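## Task

Take the C-size battery off the desk and set it on the counter. Every carton on the desk must stay off the floor. Release it and pull the robot away afterwards, so it stays there without the robot's support. The robot must not tip over or finish leaning.

## Robot and tools

ROBOT. A wheeled base that cannot strafe, a vertical column, a head that tilts, and two six-joint arms (left, right), each ending in a two-finger gripper. Folded, it measures 0.73 m long, 0.62 m wide and 1.88 m tall, and its front sits 0.40 m ahead of the column. Loose objects may occasionally get a small shove from outside.

FRAMES. Base frame: origin on the floor under the column, between the drive wheels; x forward, y left, z up. left_hand and right_hand are reported in this frame as the point where the fingers join (tips reach 8 mm further). The hand's z axis runs along the fingers (quat_wxyz maps (0,0,1) onto it) and its y axis across the opening. base_odometry is measured from the base frame at the start of the scene, counts only wheel rotation (slip looks like travel), and gives heading from -3.142 to 3.142, positive to the left.

execute_actions. "actions" is a list holding one action or nothing; an empty list only reports state and images. An action may contain "base", "joints", "speeds"; its motions begin together. "base" holds exactly one relative command: translate_m, a straight drive of d metres from where the base is now (positive forward, -3 to 3), or rotate_rad, an on-the-spot turn of d radians (positive is counter-clockwise seen from above, -3.2 to 3.2). "joints" is one flat object of absolute targets keyed by name, one number each, for any mix of both arms and the head: head_tilt_rad (-0.61 to 1.308, positive tilts down); per arm left_/right_joint1_rad (-2.879 to 2.879), joint2_rad (0 to 3.141), joint3_rad (0 to 3.019), joint4_rad (-1.692 to 1.57), joint5_rad (-1.57 to 1.57, positive swings the hand to the robot's right), joint6_rad (-2.094 to 2.094, positive rolls clockwise viewed from behind the hand), and gripper_m (fingertip gap in metres, 0 to 0.093). Done tolerances: head 0.03; joints 1-6: 0.045, 0.14, 0.09, 0.055, 0.03, 0.035; gripper 0.003. Joint 1 rotates about an axis through the shoulder aimed forward and tilted 0.524 rad upward; positive brings a hand forward, down and toward the robot's left. "speeds" caps only base motion for that action: translate_m 0.05-0.8 m/s, rotate_rad 0.1-1 rad/s (defaults are the maxima); a base move needing over 8.667 s is refused, and any action ends by 15 s. "cameras" lists which of cam_head_left, cam_head_right, cam_left_wrist, cam_right_wrist, nav_camera to return (omitted/null/["all"] = all, [] = none). Any unknown key or out-of-range number rejects the whole call and nothing moves. Joints or base left out of an action may still be driving to an older target.

wait: seconds (0 to 10); returns state and images with nothing new commanded. zoom_image: camera plus region [x0, y0, x1, y1] in pixels of that camera's latest full image, top-left origin, at most 504x504. finished_scene: the current scene's number; it ends the scene irreversibly and reports success. While you are composing a reply the robot keeps its last command and the world keeps running. If a call reports a stop, the remaining motion calls in that reply are skipped.

ARM GEOMETRY. With joint1 at -1.57 (left) or 1.57 (right) and joints 5, 6 at 0, an arm moves in a vertical forward plane 0.23 m off the column's side. Let a = j2 - 0.35, b = 1.05 + j2 - j3, c = b - j4 (c = 1.57 means fingers straight down). Hand point: ahead = 0.12 + 0.39 sin a + 0.38 cos b + 0.25 cos c; up = 1.46 + 0.39 cos a - 0.38 sin b - 0.25 sin c. E.g. j2, j3, j4 = 0.93, 0.78, 0.14 gives 0.60 m ahead, 1.21 m up. Expect the real hand up to 5 cm lower and nearer the column (about 12 cm with a heavy or far load); trust the reported hand position (1-3 cm error). Reach is about 1 m from the shoulder, down to 0.47 m high at 0.3 m ahead; the floor is out of reach. Fingers down, one arm holds up to 3.2 kg at 0.4 m ahead (0.65-1.2 m up), 2 kg to 0.6 m ahead, 1 kg to 0.8 m ahead (0.9-1.2 m up), 0.3 kg to 0.6 m ahead (0.65-1.6 m up); items under 0.2 kg tolerate fingers only 0.35 rad below horizontal. A gripper holds roughly 2-6 kg.

FINE MOTION. Changes under about 0.03 rad (0.08 for joints 2, 3) may not move a joint though it says done. speeds does not slow arms; approach contacts in 0.05 rad steps from your previous target. A low hand being raised may first slide a few cm toward the column. Fingers are 7 cm long; outside width is opening +1 cm at the tips, +5 cm at the base; the housing behind is 10 x 7 cm. To grasp, command an opening smaller than the object; off_target is then expected. An opening staying 0.002 m or more above target means something is held.

RESULTS. base_status and joint_status: done, off_target (may keep pushing), contact_stop (base only, wheel stalled: back off 0.05 m before retrying or turning), time_out, not_followed (a safety check blocked targets because of the other arm, the body or an obstacle; move the offending joints back by at least 0.05 rad, move the other arm, or drive away), limit_stop_at_motor_heat. on_its_own lists uncommanded behaviour; "held at" is the held target. A blocked arm keeps pushing; relieve it by sending its reported positions as targets (a loaded arm sags slightly each time). motor_effort covers left_wheel and right_wheel only, in percent, positive forward, bracket = peak. wheel_motors_off = 1 after about 3 s of hard base pushing (motors off 2 s, base not held). If turned_by_wheels and turned_by_imu differ by over about 4% and at least 0.05 rad, the base hit or slipped. base_tilt is in degrees; a drop of 0.5 or more in forward during a move means leaning back: reverse 0.05 m. Tables 0.30-1.20 m high can slide over the base and strike the column. Motor temperatures lists per-arm joint heats; MOTOR HOT from 85 °C, fault at 100 °C drops that arm.

CAMERAS. Head cameras sit 1.47-1.58 m up and look down by about head_tilt_rad; straight ahead may be off-centre by 0.3 rad. Wrist cameras sit 0.10 m behind the fingertip midpoint, offset toward the hand's -x, tilted 0.62 rad toward +x; image right is the hand's -y, up is roughly -x. With fingers down and arm forward they look partly back at the robot. nav_camera is on the base front, 0.23 m up, facing ahead.

AVOID. Arms hitting or pressing each other, hard base pushes, overheating, dropping objects, knocking cartons to the floor, and tipping the robot.

Each tool is called by a JSON object that holds its "name" and its "arguments".

## Session

{"name": "execute_actions", "arguments": {"actions": []}}

Scene clock: 0.00 s.
Motor temperatures (°C, as the motors report them): left_arm=[22 22 23 21 22 20] | right_arm=[22 21 21 21 23 24]
base_odometry: x=+0.000 y=+0.000 heading=+0.000 (m, m, rad; odometry frame)
turned_by_wheels: +0.000 (rad since the last result)
turned_by_imu: +0.000 (rad since the last result)
base_tilt: forward=-0.1 right=+0.0 (deg)
base_status: not commanded
joint_positions: head_tilt_rad=+0.889 left_joint1_rad=-1.587 left_joint2_rad=+0.852 left_joint3_rad=+0.441 left_joint4_rad=-0.980 left_joint5_rad=+0.003 left_joint6_rad=+0.081 left_gripper_m=+0.094 right_joint1_rad=+1.573 right_joint2_rad=+0.890 right_joint3_rad=+0.438 right_joint4_rad=-0.905 right_joint5_rad=-0.042 right_joint6_rad=+0.055 right_gripper_m=+0.094
joint_status: not commanded
wheel_motors_off: 0
motor_effort: left_wheel=+0 right_wheel=+3 (%)
left_hand: x=+0.1658 y=+0.2204 z=+1.2544 quat_wxyz=(+0.420, -0.043, -0.906, +0.023) (m; base frame)
right_hand: x=+0.1684 y=-0.2178 z=+1.2394 quat_wxyz=(+0.405, -0.033, -0.914, -0.009) (m; base frame)
pictures: cam_head_left, cam_head_right, cam_left_wrist, cam_right_wrist, nav_camera
Images, in order (width x height): cam_head_left 672x504, cam_head_right 672x504, cam_left_wrist 616x616, cam_right_wrist 616x616, nav_camera 672x504.

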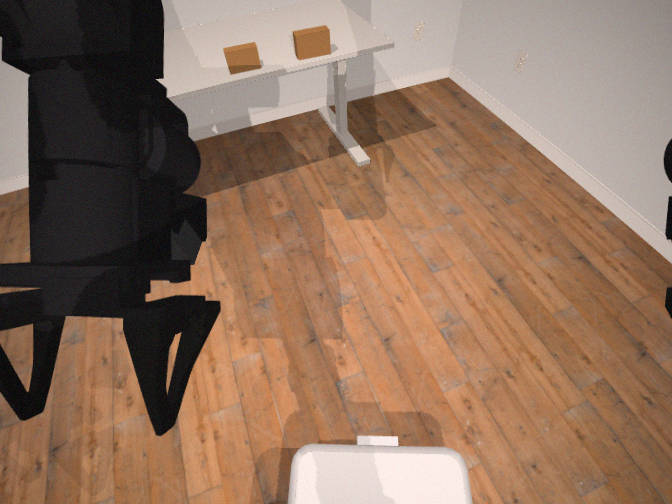

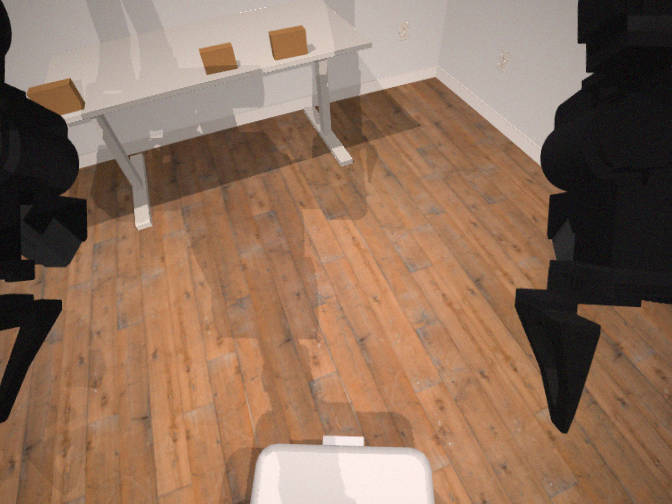

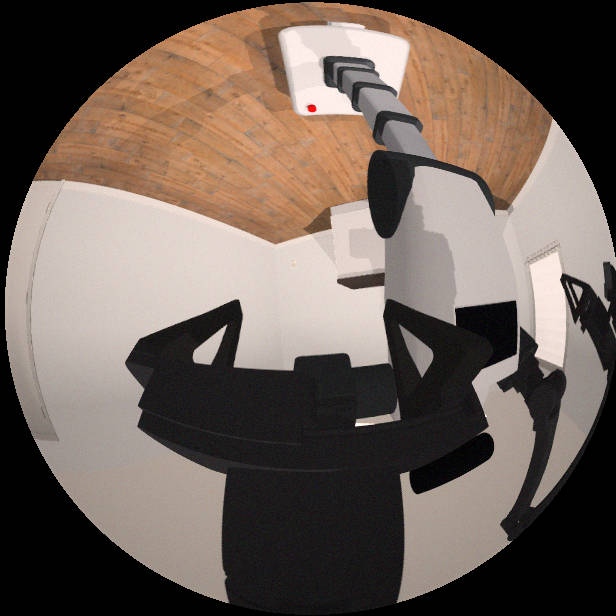

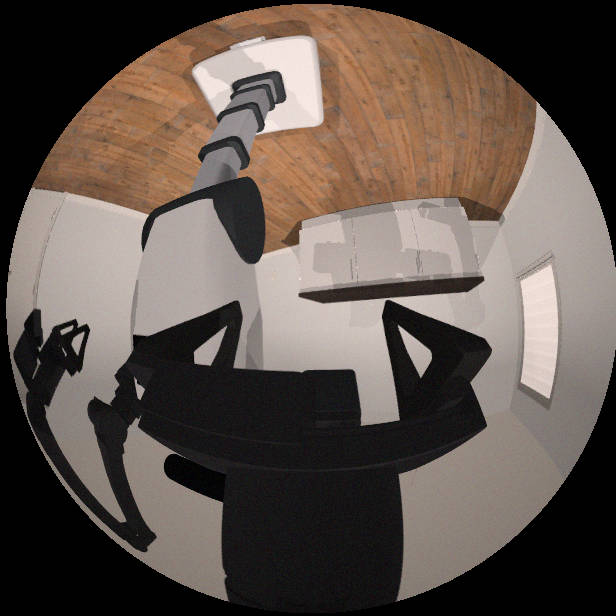

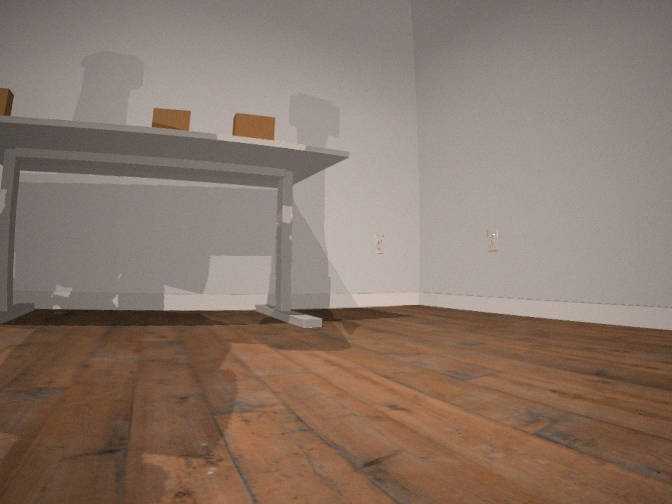

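{"name": "zoom_image", "arguments": {"camera": "cam_head_right", "region": [10, 0, 390, 130]}}

{"name": "zoom_image", "arguments": {"camera": "cam_head_right", "region": [180, 10, 330, 90]}}

{"name": "zoom_image", "arguments": {"camera": "cam_head_right", "region": [10, 60, 130, 130]}}

Region (10, 0, 390, 130) of cam_head_right's 672x504 image, scaled by 1.326, with more detail than that image has; it fills the top 172 rows of this view, and the rest is white.

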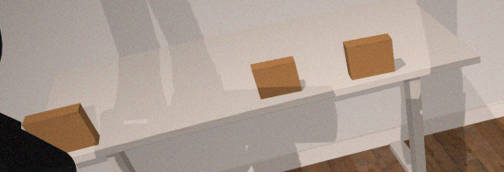

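Region (180, 10, 330, 90) of cam_head_right's 672x504 image, scaled by 3.360, with more detail than that image has; it fills the top 269 rows of this view, and the rest is white.

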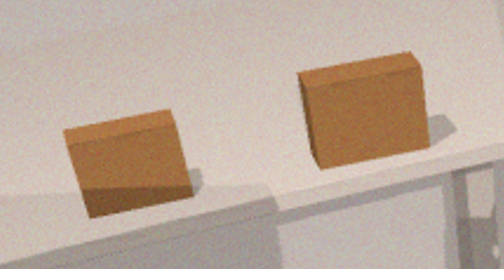

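Region (10, 60, 130, 130) of cam_head_right's 672x504 image, scaled by 4.200, with more detail than that image has; it fills the top 294 rows of this view, and the rest is white.

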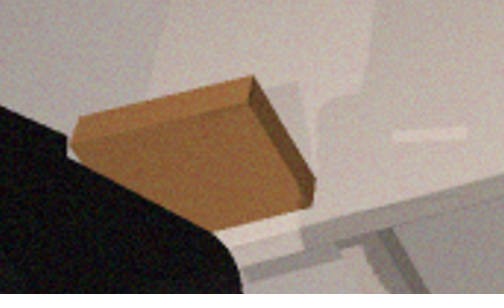

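{"name": "execute_actions", "arguments": {"actions": [{"base": {"rotate_rad": 0.38}, "joints": {"head_tilt_rad": 0.7, "left_joint1_rad": -1.57, "left_joint2_rad": 1.40, "left_joint3_rad": 1.65, "left_joint4_rad": -0.8, "left_joint5_rad": 0.0, "left_joint6_rad": 0.0, "right_joint1_rad": 1.57, "right_joint2_rad": 1.40, "right_joint3_rad": 1.65, "right_joint4_rad": -0.8, "right_joint5_rad": 0.0, "right_joint6_rad": 0.0}}], "cameras": ["cam_head_left", "cam_head_right"]}}

Scene clock: 7.33 s.
Motor temperatures (°C, as the motors report them): left_arm=[22 23 23 21 22 20] | right_arm=[22 21 22 21 23 24]
base_odometry: x=+0.000 y=+0.000 heading=+0.378 (m, m, rad; odometry frame)
turned_by_wheels: +0.378 (rad since the last result)
turned_by_imu: +0.372 (rad since the last result)
base_tilt: forward=-0.1 right=+0.0 (deg)
base_status: done
joint_positions: head_tilt_rad=+0.717 left_joint1_rad=-1.572 left_joint2_rad=+1.407 left_joint3_rad=+1.622 left_joint4_rad=-0.803 left_joint5_rad=+0.003 left_joint6_rad=+0.010 left_gripper_m=+0.094 right_joint1_rad=+1.571 right_joint2_rad=+1.404 right_joint3_rad=+1.623 right_joint4_rad=-0.798 right_joint5_rad=-0.002 right_joint6_rad=+0.011 right_gripper_m=+0.094
joint_status: all done
wheel_motors_off: 0
motor_effort: left_wheel=-6(52) right_wheel=+5(47) (%)
left_hand: x=+0.7008 y=+0.2234 z=+1.1162 quat_wxyz=(+0.033, -0.005, -0.999, +0.002) (m; base frame)
right_hand: x=+0.7036 y=-0.2252 z=+1.1180 quat_wxyz=(+0.028, -0.006, -1.000, -0.001) (m; base frame)
pictures: cam_head_left, cam_head_right
Images, in order (width x height): cam_head_left 672x504, cam_head_right 672x504.

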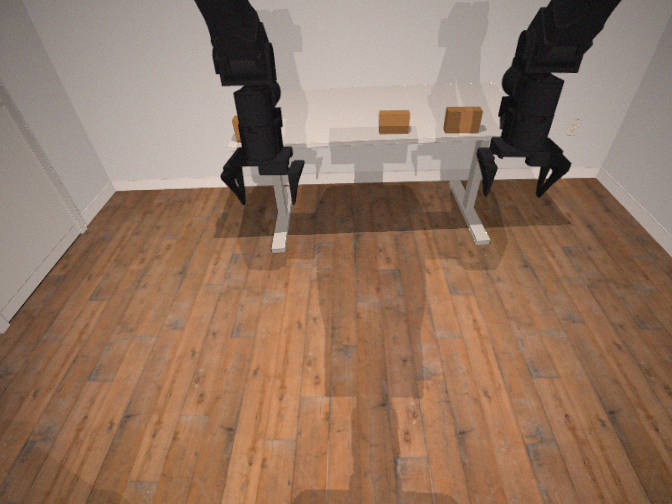

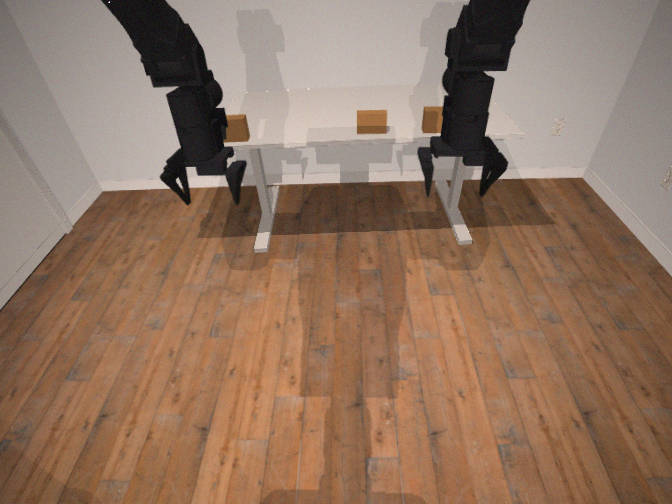

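{"name": "execute_actions", "arguments": {"actions": [{"base": {"translate_m": 1.15}, "joints": {"head_tilt_rad": 0.85}}], "cameras": ["cam_head_left", "cam_head_right", "cam_left_wrist", "cam_right_wrist"]}}

Scene clock: 12.03 s.
Motor temperatures (°C, as the motors report them): left_arm=[22 23 24 21 22 20] | right_arm=[22 22 22 21 23 24]
base_odometry: x=+1.069 y=+0.425 heading=+0.378 (m, m, rad; odometry frame)
turned_by_wheels: +0.000 (rad since the last result)
turned_by_imu: -0.001 (rad since the last result)
base_tilt: forward=-0.1 right=+0.0 (deg)
base_status: done
joint_positions: head_tilt_rad=+0.852 left_joint1_rad=-1.572 left_joint2_rad=+1.407 left_joint3_rad=+1.622 left_joint4_rad=-0.803 left_joint5_rad=+0.003 left_joint6_rad=+0.010 left_gripper_m=+0.094 right_joint1_rad=+1.571 right_joint2_rad=+1.404 right_joint3_rad=+1.623 right_joint4_rad=-0.799 right_joint5_rad=-0.002 right_joint6_rad=+0.011 right_gripper_m=+0.094
joint_status: all done
wheel_motors_off: 0
motor_effort: left_wheel=+1(62) right_wheel=+0(51) (%)
left_hand: x=+0.7008 y=+0.2234 z=+1.1162 quat_wxyz=(+0.033, -0.005, -0.999, +0.002) (m; base frame)
right_hand: x=+0.7035 y=-0.2252 z=+1.1180 quat_wxyz=(+0.028, -0.006, -1.000, -0.001) (m; base frame)
pictures: cam_head_left, cam_head_right, cam_left_wrist, cam_right_wrist
Images, in order (width x height): cam_head_left 672x504, cam_head_right 672x504, cam_left_wrist 616x616, cam_right_wrist 616x616.

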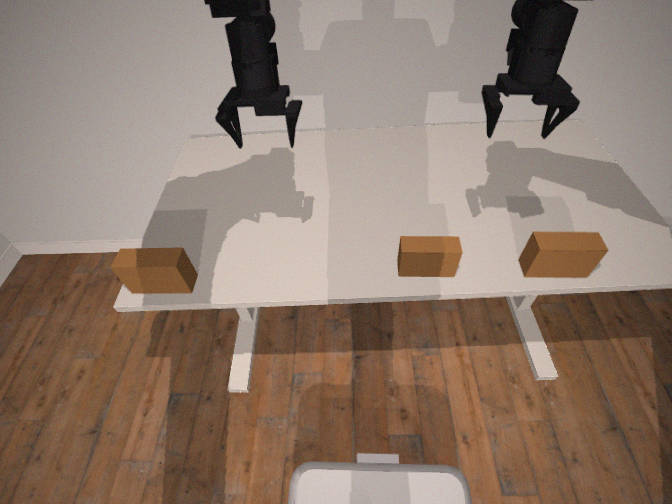

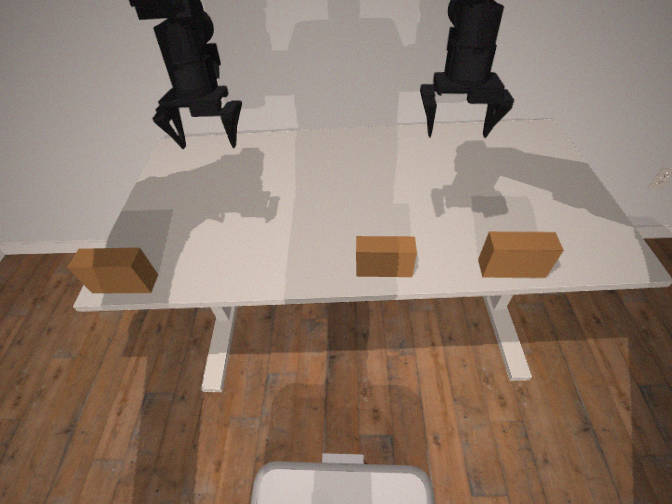

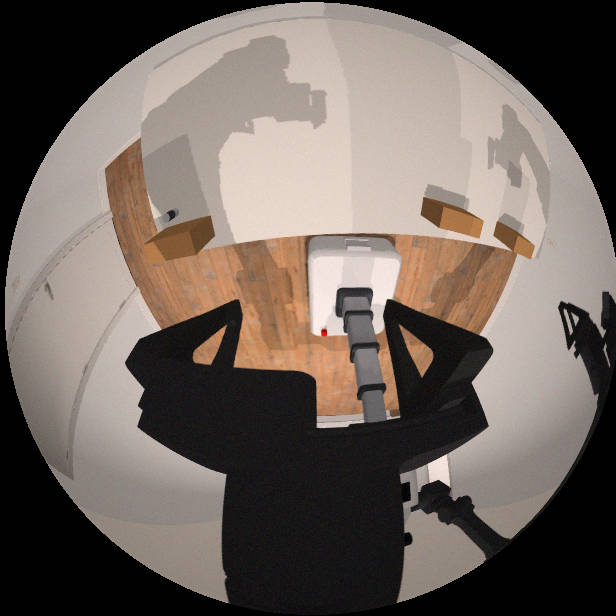

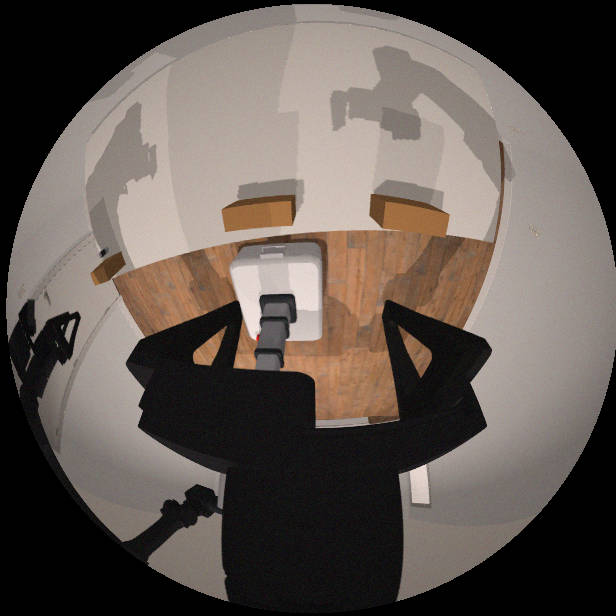

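{"name": "zoom_image", "arguments": {"camera": "cam_left_wrist", "region": [120, 170, 240, 280]}}

{"name": "zoom_image", "arguments": {"camera": "cam_head_left", "region": [90, 200, 270, 330]}}

{"name": "zoom_image", "arguments": {"camera": "cam_head_right", "region": [50, 200, 230, 330]}}

Region (120, 170, 240, 280) of cam_left_wrist's 616x616 image, scaled by 4.200, with more detail than that image has; it fills the top 462 rows of this view, and the rest is white.

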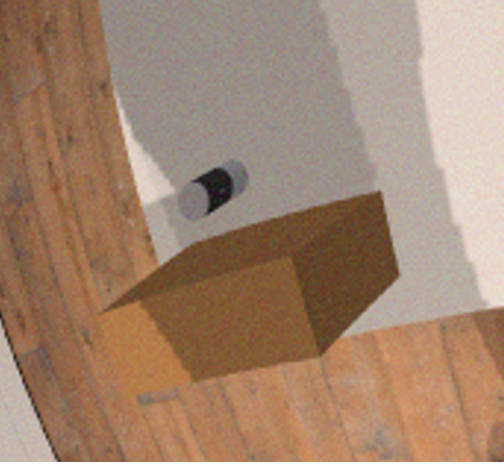

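Region (90, 200, 270, 330) of cam_head_left's 672x504 image, scaled by 2.800, with more detail than that image has.

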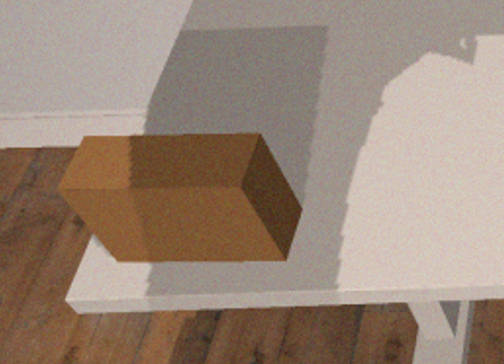

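Region (50, 200, 230, 330) of cam_head_right's 672x504 image, scaled by 2.800, with more detail than that image has.

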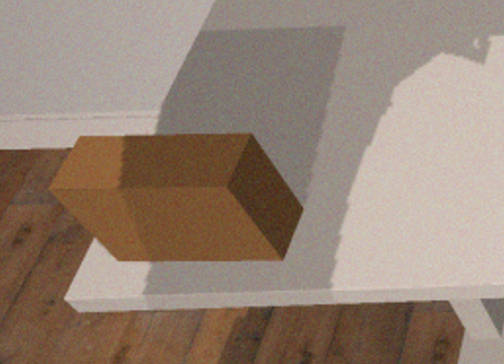

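{"name": "execute_actions", "arguments": {"actions": [{"base": {"rotate_rad": 0.445}, "joints": {"left_joint2_rad": 1.70, "left_joint3_rad": 1.61, "left_joint4_rad": -0.71, "left_joint6_rad": 0.33, "left_gripper_m": 0.065, "right_joint2_rad": 0.89, "right_joint3_rad": 0.44, "right_joint4_rad": -0.95}}], "cameras": ["cam_head_left", "cam_head_right", "cam_left_wrist", "nav_camera"]}}

Scene clock: 26.30 s.
Motor temperatures (°C, as the motors report them): left_arm=[22 25 24 21 22 20] | right_arm=[22 23 23 21 23 24]
base_odometry: x=+1.069 y=+0.425 heading=+0.821 (m, m, rad; odometry frame)
turned_by_wheels: +0.443 (rad since the last result)
turned_by_imu: +0.436 (rad since the last result)
base_tilt: forward=+0.0 right=+0.0 (deg)
base_status: done
joint_positions: head_tilt_rad=+0.852 left_joint1_rad=-1.567 left_joint2_rad=+1.728 left_joint3_rad=+1.600 left_joint4_rad=-0.708 left_joint5_rad=+0.003 left_joint6_rad=+0.320 left_gripper_m=+0.065 right_joint1_rad=+1.569 right_joint2_rad=+0.890 right_joint3_rad=+0.439 right_joint4_rad=-0.943 right_joint5_rad=-0.002 right_joint6_rad=+0.011 right_gripper_m=+0.094
joint_status: all done
wheel_motors_off: 0
motor_effort: left_wheel=-9(67) right_wheel=+7(46) (%)
left_hand: x=+0.5738 y=+0.2263 z=+0.9424 quat_wxyz=(+0.153, -0.156, -0.975, +0.025) (m; base frame)
right_hand: x=+0.1628 y=-0.2254 z=+1.2462 quat_wxyz=(+0.422, -0.006, -0.907, +0.002) (m; base frame)
pictures: cam_head_left, cam_head_right, cam_left_wrist, nav_camera
Images, in order (width x height): cam_head_left 672x504, cam_head_right 672x504, cam_left_wrist 616x616, nav_camera 672x504.

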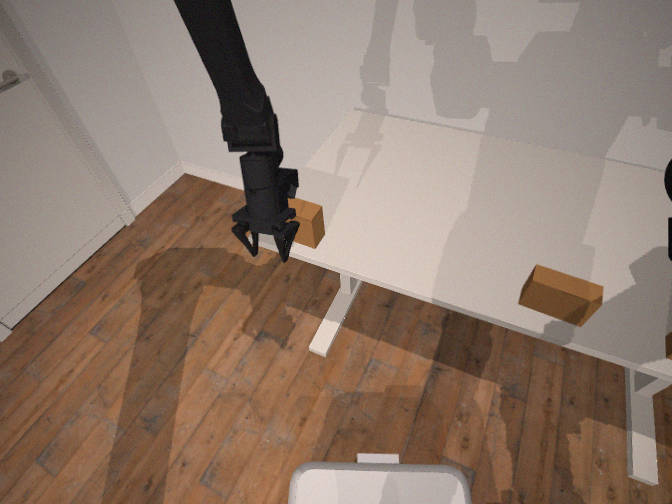

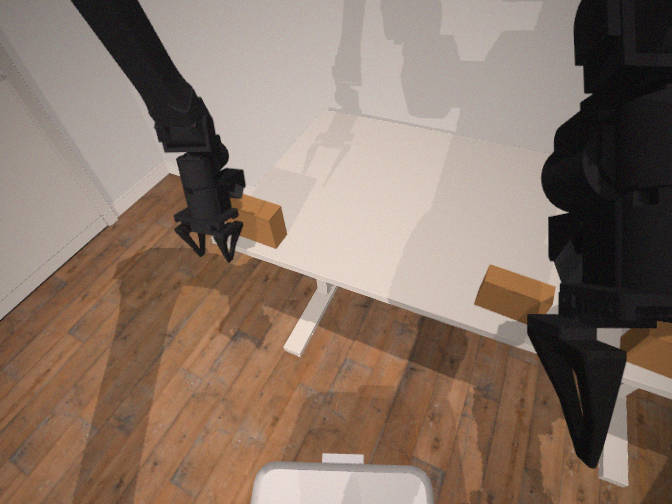

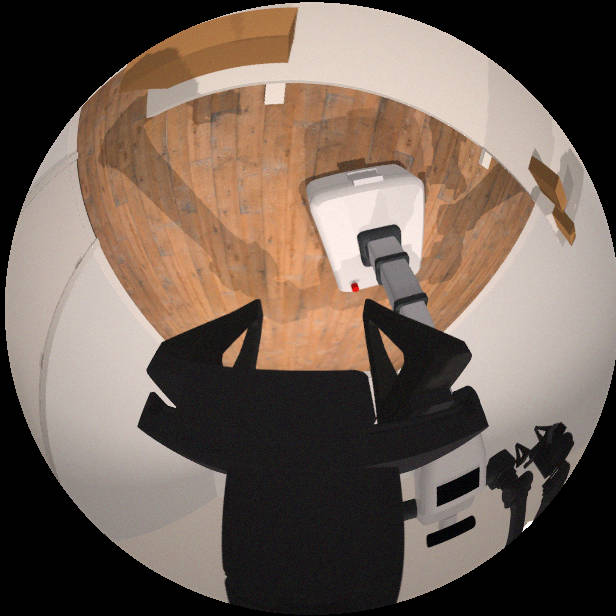

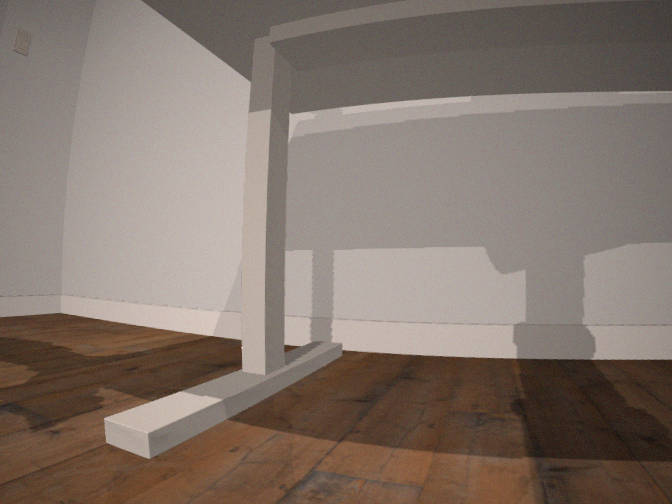

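{"name": "execute_actions", "arguments": {"actions": [{"base": {"translate_m": 0.35}, "joints": {"head_tilt_rad": 1.0}}], "cameras": ["cam_head_left", "cam_head_right", "cam_left_wrist"]}}

Scene clock: 29.90 s.
Motor temperatures (°C, as the motors report them): left_arm=[22 25 24 21 22 20] | right_arm=[22 23 23 21 23 24]
base_odometry: x=+1.308 y=+0.681 heading=+0.822 (m, m, rad; odometry frame)
turned_by_wheels: +0.001 (rad since the last result)
turned_by_imu: +0.000 (rad since the last result)
base_tilt: forward=+0.0 right=-0.1 (deg)
base_status: done
joint_positions: head_tilt_rad=+1.001 left_joint1_rad=-1.567 left_joint2_rad=+1.723 left_joint3_rad=+1.604 left_joint4_rad=-0.708 left_joint5_rad=+0.003 left_joint6_rad=+0.320 left_gripper_m=+0.065 right_joint1_rad=+1.569 right_joint2_rad=+0.890 right_joint3_rad=+0.442 right_joint4_rad=-0.943 right_joint5_rad=-0.002 right_joint6_rad=+0.011 right_gripper_m=+0.094
joint_status: all done
wheel_motors_off: 0
motor_effort: left_wheel=+1(58) right_wheel=+0(55) (%)
left_hand: x=+0.5782 y=+0.2263 z=+0.9447 quat_wxyz=(+0.149, -0.156, -0.976, +0.024) (m; base frame)
right_hand: x=+0.1645 y=-0.2254 z=+1.2457 quat_wxyz=(+0.420, -0.006, -0.907, +0.002) (m; base frame)
pictures: cam_head_left, cam_head_right, cam_left_wrist
Images, in order (width x height): cam_head_left 672x504, cam_head_right 672x504, cam_left_wrist 616x616.

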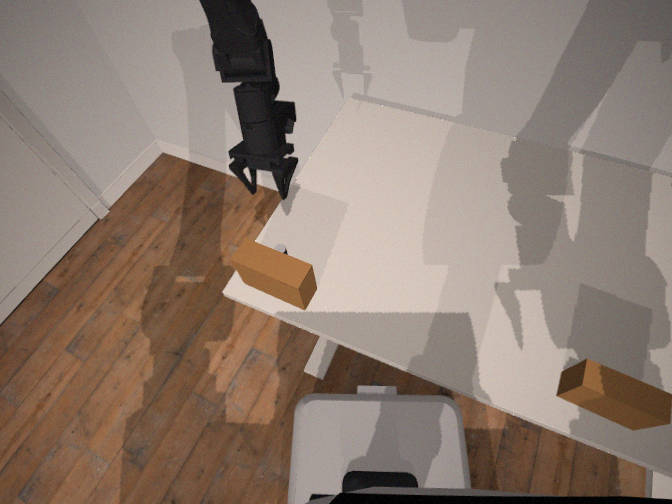

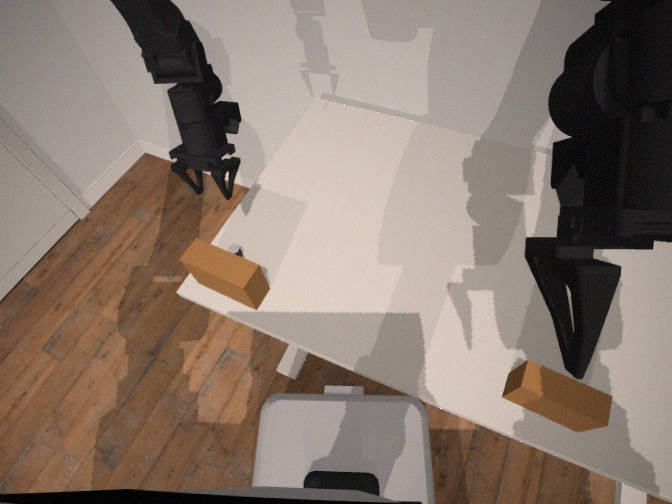

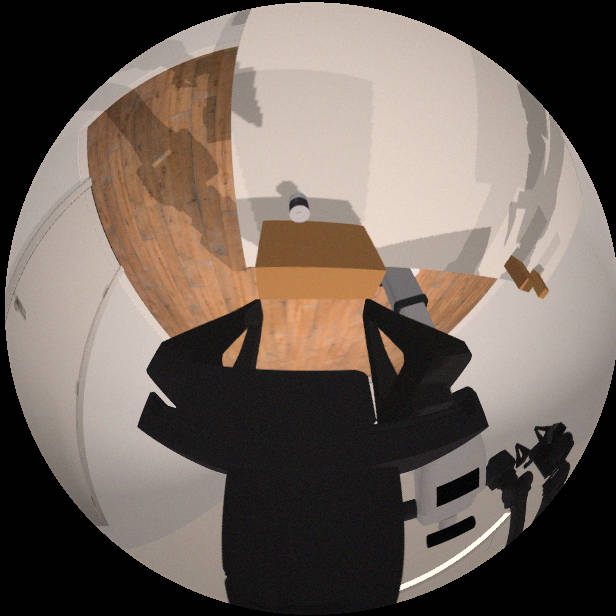

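{"name": "zoom_image", "arguments": {"camera": "cam_left_wrist", "region": [230, 170, 400, 320]}}

{"name": "zoom_image", "arguments": {"camera": "cam_head_left", "region": [210, 150, 350, 320]}}

{"name": "zoom_image", "arguments": {"camera": "cam_head_right", "region": [160, 150, 300, 320]}}

Region (230, 170, 400, 320) of cam_left_wrist's 616x616 image, scaled by 2.965, with more detail than that image has; it fills the top 445 rows of this view, and the rest is white.

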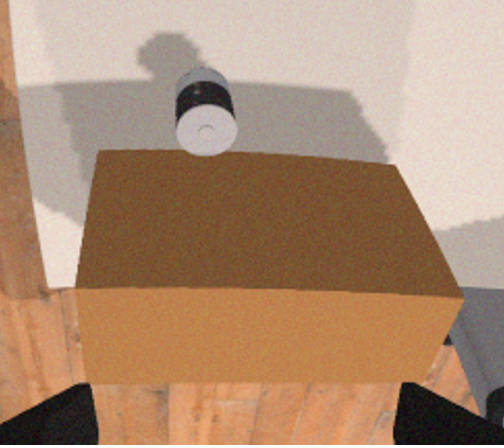

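Region (210, 150, 350, 320) of cam_head_left's 672x504 image, scaled by 2.965, with more detail than that image has; it fills the left 415 columns of this view, and the rest is white.

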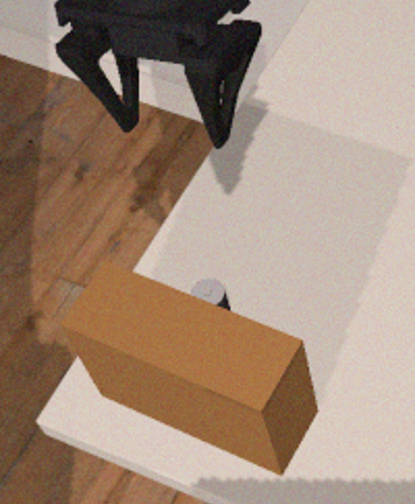

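Region (160, 150, 300, 320) of cam_head_right's 672x504 image, scaled by 2.965, with more detail than that image has; it fills the left 415 columns of this view, and the rest is white.

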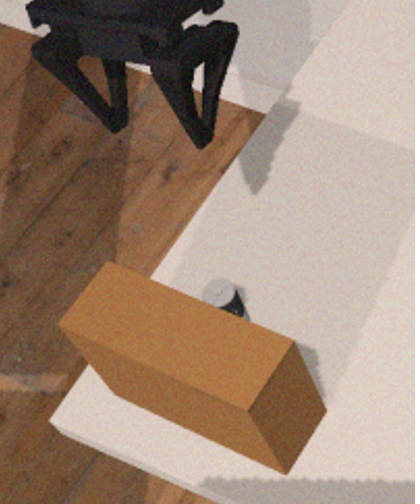

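{"name": "execute_actions", "arguments": {"actions": [{"joints": {"left_joint2_rad": 2.11, "left_joint3_rad": 2.11, "left_joint4_rad": -0.69}}], "cameras": ["cam_head_left", "cam_head_right", "cam_left_wrist"]}}

Scene clock: 41.63 s.
Motor temperatures (°C, as the motors report them): left_arm=[22 25 23 21 22 20] | right_arm=[22 22 22 21 23 24]
base_odometry: x=+1.308 y=+0.681 heading=+0.822 (m, m, rad; odometry frame)
turned_by_wheels: +0.000 (rad since the last result)
turned_by_imu: -0.001 (rad since the last result)
base_tilt: forward=-0.1 right=+0.1 (deg)
base_status: not commanded
joint_positions: head_tilt_rad=+1.001 left_joint1_rad=-1.567 left_joint2_rad=+2.123 left_joint3_rad=+2.085 left_joint4_rad=-0.692 left_joint5_rad=+0.003 left_joint6_rad=+0.320 left_gripper_m=+0.065 right_joint1_rad=+1.569 right_joint2_rad=+0.890 right_joint3_rad=+0.442 right_joint4_rad=-0.943 right_joint5_rad=-0.002 right_joint6_rad=+0.011 right_gripper_m=+0.094
joint_status: all done
wheel_motors_off: 0
motor_effort: left_wheel=+0(1) right_wheel=-1(1) (%)
left_hand: x=+0.6283 y=+0.2268 z=+0.7991 quat_wxyz=(+0.102, -0.157, -0.982, +0.017) (m; base frame)
right_hand: x=+0.1645 y=-0.2254 z=+1.2457 quat_wxyz=(+0.420, -0.006, -0.907, +0.002) (m; base frame)
pictures: cam_head_left, cam_head_right, cam_left_wrist
Images, in order (width x height): cam_head_left 672x504, cam_head_right 672x504, cam_left_wrist 616x616.

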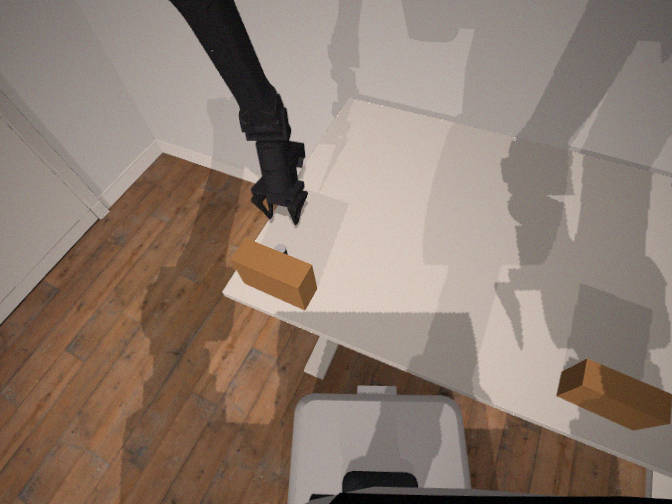

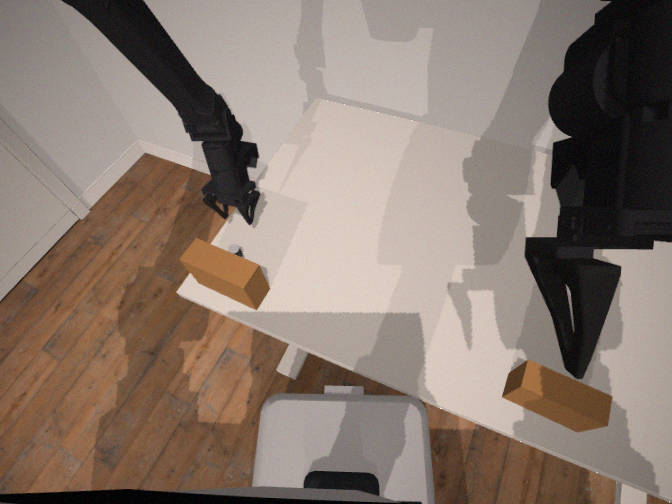

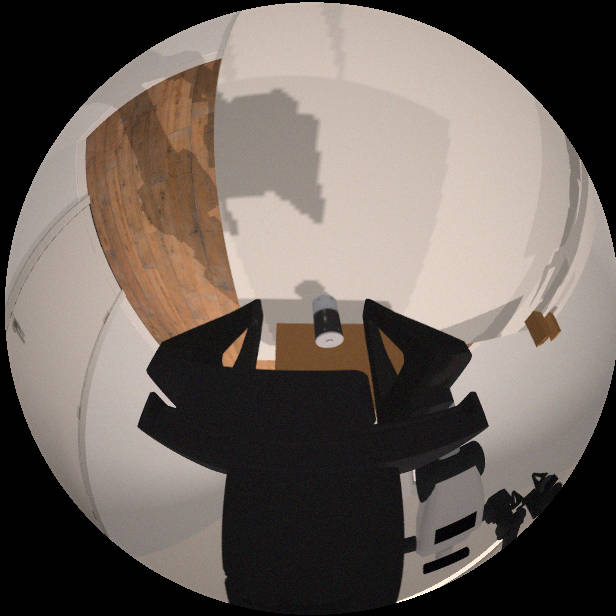

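{"name": "execute_actions", "arguments": {"actions": [{"joints": {"left_joint2_rad": 2.23}}], "cameras": ["cam_head_right", "cam_left_wrist"]}}

Scene clock: 44.60 s.
Motor temperatures (°C, as the motors report them): left_arm=[22 26 24 21 22 20] | right_arm=[22 22 22 21 23 24]
base_odometry: x=+1.308 y=+0.681 heading=+0.822 (m, m, rad; odometry frame)
turned_by_wheels: +0.000 (rad since the last result)
turned_by_imu: -0.001 (rad since the last result)
base_tilt: forward=+0.0 right=-0.1 (deg)
base_status: not commanded
joint_positions: head_tilt_rad=+1.001 left_joint1_rad=-1.567 left_joint2_rad=+2.227 left_joint3_rad=+2.099 left_joint4_rad=-0.692 left_joint5_rad=+0.003 left_joint6_rad=+0.320 left_gripper_m=+0.065 right_joint1_rad=+1.569 right_joint2_rad=+0.890 right_joint3_rad=+0.442 right_joint4_rad=-0.943 right_joint5_rad=-0.002 right_joint6_rad=+0.011 right_gripper_m=+0.094
joint_status: all done
wheel_motors_off: 0
motor_effort: left_wheel=+1(1) right_wheel=-1(1) (%)
left_hand: x=+0.5654 y=+0.2268 z=+0.7513 quat_wxyz=(+0.146, -0.156, -0.977, +0.024) (m; base frame)
right_hand: x=+0.1645 y=-0.2254 z=+1.2457 quat_wxyz=(+0.420, -0.006, -0.907, +0.002) (m; base frame)
pictures: cam_head_right, cam_left_wrist
Images, in order (width x height): cam_head_right 672x504, cam_left_wrist 616x616.

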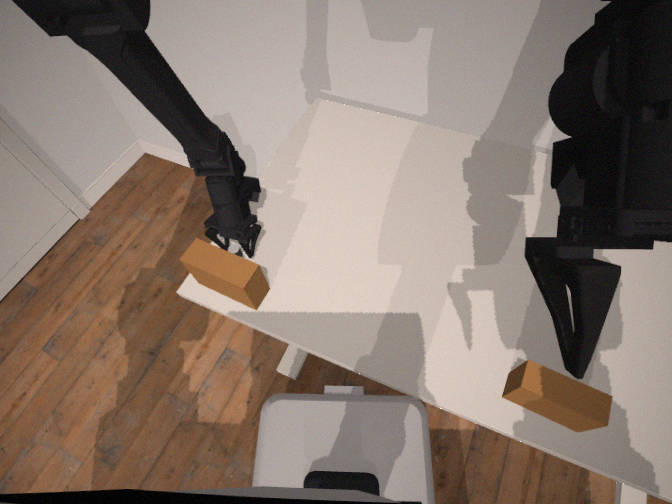

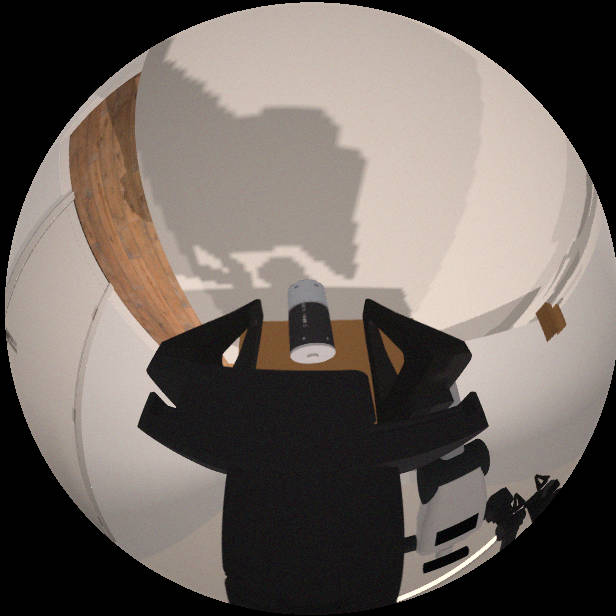

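{"name": "execute_actions", "arguments": {"actions": [{"base": {"translate_m": -0.011}, "joints": {"left_gripper_m": 0.045}}], "cameras": ["cam_left_wrist"]}}

{"name": "execute_actions", "arguments": {"actions": [{"joints": {"left_gripper_m": 0.01}}], "cameras": ["cam_head_right", "cam_left_wrist"]}}

Scene clock: 46.63 s.
Motor temperatures (°C, as the motors report them): left_arm=[22 26 23 21 22 20] | right_arm=[22 22 22 21 23 24]
base_odometry: x=+1.300 y=+0.673 heading=+0.822 (m, m, rad; odometry frame)
turned_by_wheels: +0.000 (rad since the last result)
turned_by_imu: -0.001 (rad since the last result)
base_tilt: forward=-0.1 right=+0.0 (deg)
base_status: done
joint_positions: head_tilt_rad=+1.001 left_joint1_rad=-1.567 left_joint2_rad=+2.228 left_joint3_rad=+2.099 left_joint4_rad=-0.692 left_joint5_rad=+0.003 left_joint6_rad=+0.320 left_gripper_m=+0.045 right_joint1_rad=+1.569 right_joint2_rad=+0.890 right_joint3_rad=+0.440 right_joint4_rad=-0.943 right_joint5_rad=-0.002 right_joint6_rad=+0.011 right_gripper_m=+0.094
joint_status: all done
wheel_motors_off: 0
motor_effort: left_wheel=+0(41) right_wheel=+0(33) (%)
left_hand: x=+0.5643 y=+0.2268 z=+0.7506 quat_wxyz=(+0.147, -0.156, -0.976, +0.024) (m; base frame)
right_hand: x=+0.1635 y=-0.2254 z=+1.2461 quat_wxyz=(+0.421, -0.006, -0.907, +0.002) (m; base frame)
pictures: cam_left_wrist
Images, in order (width x height): cam_left_wrist 616x616.

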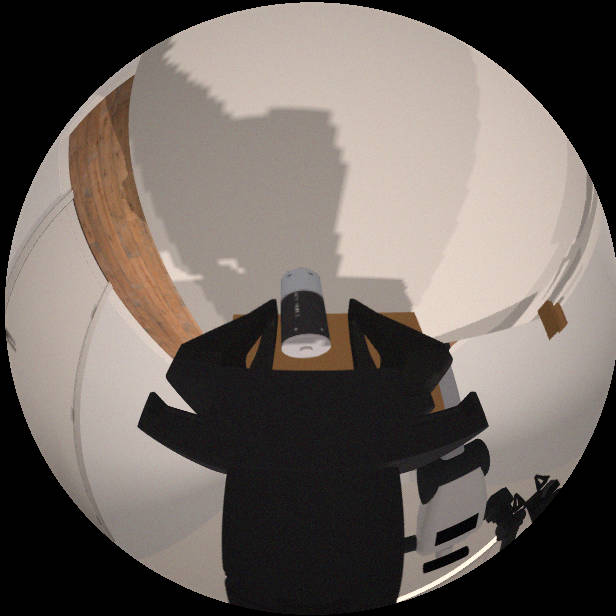

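Scene clock: 47.17 s.
Motor temperatures (°C, as the motors report them): left_arm=[22 26 23 21 22 20] | right_arm=[22 22 22 21 23 24]
base_odometry: x=+1.300 y=+0.673 heading=+0.822 (m, m, rad; odometry frame)
turned_by_wheels: +0.000 (rad since the last result)
turned_by_imu: +0.000 (rad since the last result)
base_tilt: forward=-0.2 right=+0.0 (deg)
base_status: not commanded
joint_positions: head_tilt_rad=+1.001 left_joint1_rad=-1.567 left_joint2_rad=+2.228 left_joint3_rad=+2.099 left_joint4_rad=-0.692 left_joint5_rad=+0.003 left_joint6_rad=+0.320 left_gripper_m=+0.025 right_joint1_rad=+1.569 right_joint2_rad=+0.890 right_joint3_rad=+0.440 right_joint4_rad=-0.943 right_joint5_rad=-0.002 right_joint6_rad=+0.011 right_gripper_m=+0.094
joint_status: left_gripper_m off_target (ended at +0.025, target +0.010)
wheel_motors_off: 0
motor_effort: left_wheel=+0(0) right_wheel=-1(0) (%)
left_hand: x=+0.5643 y=+0.2269 z=+0.7506 quat_wxyz=(+0.147, -0.156, -0.976, +0.024) (m; base frame)
right_hand: x=+0.1635 y=-0.2254 z=+1.2461 quat_wxyz=(+0.421, -0.006, -0.907, +0.002) (m; base frame)
pictures: cam_head_right, cam_left_wrist
Images, in order (width x height): cam_head_right 672x504, cam_left_wrist 616x616.

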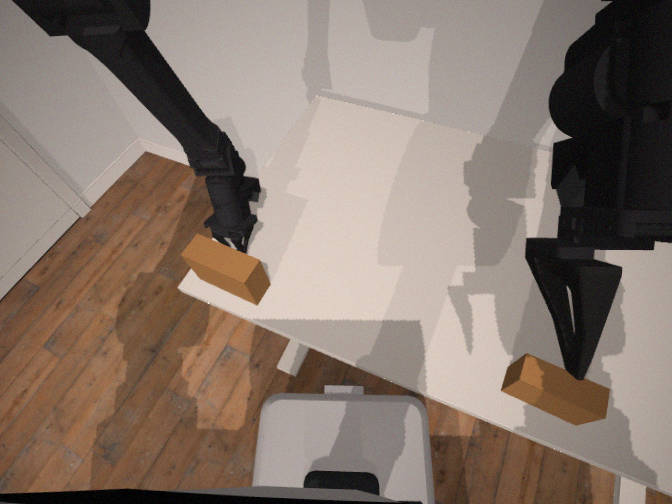

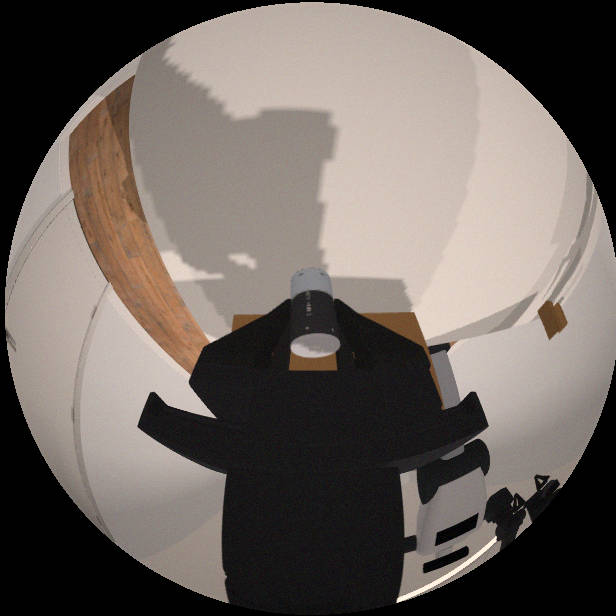

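{"name": "execute_actions", "arguments": {"actions": [{"joints": {"left_joint2_rad": 1.85}}], "cameras": ["cam_head_right", "cam_left_wrist", "cam_right_wrist"]}}

Scene clock: 50.00 s.
Motor temperatures (°C, as the motors report them): left_arm=[22 26 24 21 22 20] | right_arm=[22 22 22 21 23 24]
base_odometry: x=+1.300 y=+0.673 heading=+0.822 (m, m, rad; odometry frame)
turned_by_wheels: +0.000 (rad since the last result)
turned_by_imu: -0.001 (rad since the last result)
base_tilt: forward=+0.0 right=+0.0 (deg)
base_status: not commanded
joint_positions: head_tilt_rad=+1.001 left_joint1_rad=-1.567 left_joint2_rad=+1.839 left_joint3_rad=+2.120 left_joint4_rad=-0.686 left_joint5_rad=+0.003 left_joint6_rad=+0.320 left_gripper_m=+0.025 right_joint1_rad=+1.569 right_joint2_rad=+0.890 right_joint3_rad=+0.440 right_joint4_rad=-0.943 right_joint5_rad=-0.002 right_joint6_rad=+0.011 right_gripper_m=+0.094
joint_status: all done
wheel_motors_off: 0
motor_effort: left_wheel=-1(1) right_wheel=+0(0) (%)
left_hand: x=+0.8117 y=+0.2266 z=+0.9771 quat_wxyz=(-0.059, -0.158, -0.986, -0.009) (m; base frame)
right_hand: x=+0.1635 y=-0.2254 z=+1.2461 quat_wxyz=(+0.421, -0.006, -0.907, +0.002) (m; base frame)
pictures: cam_head_right, cam_left_wrist, cam_right_wrist
Images, in order (width x height): cam_head_right 672x504, cam_left_wrist 616x616, cam_right_wrist 616x616.

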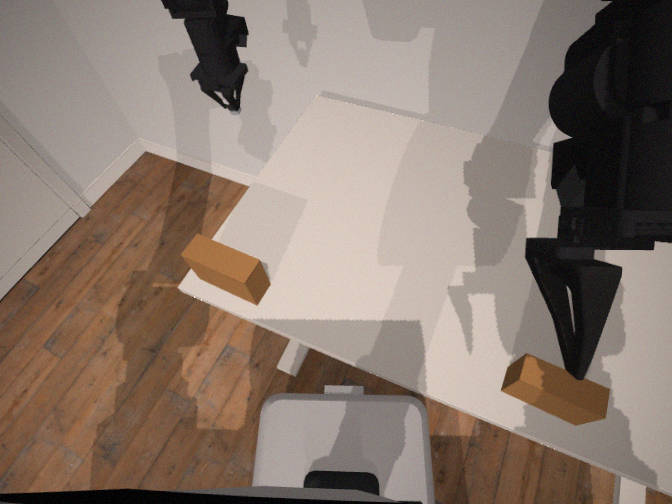

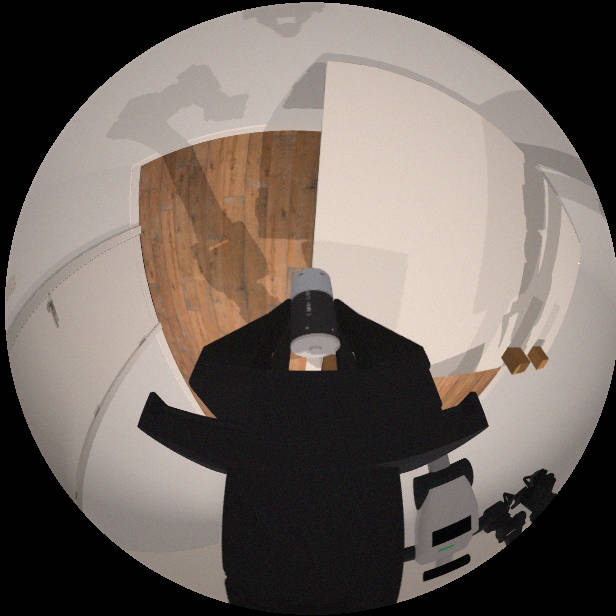

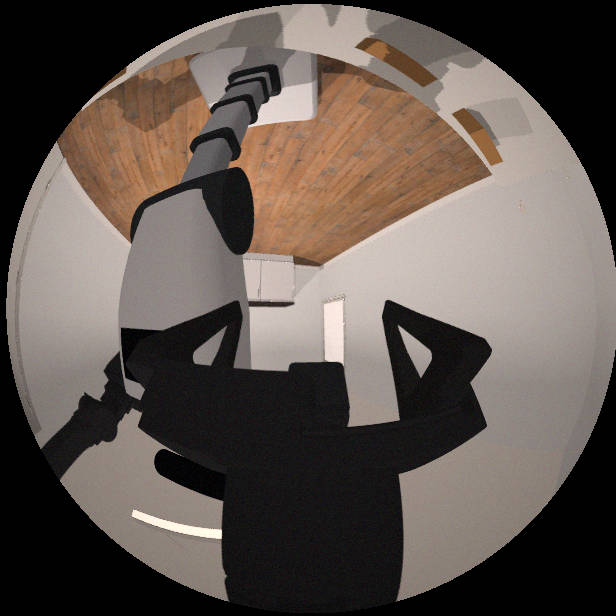

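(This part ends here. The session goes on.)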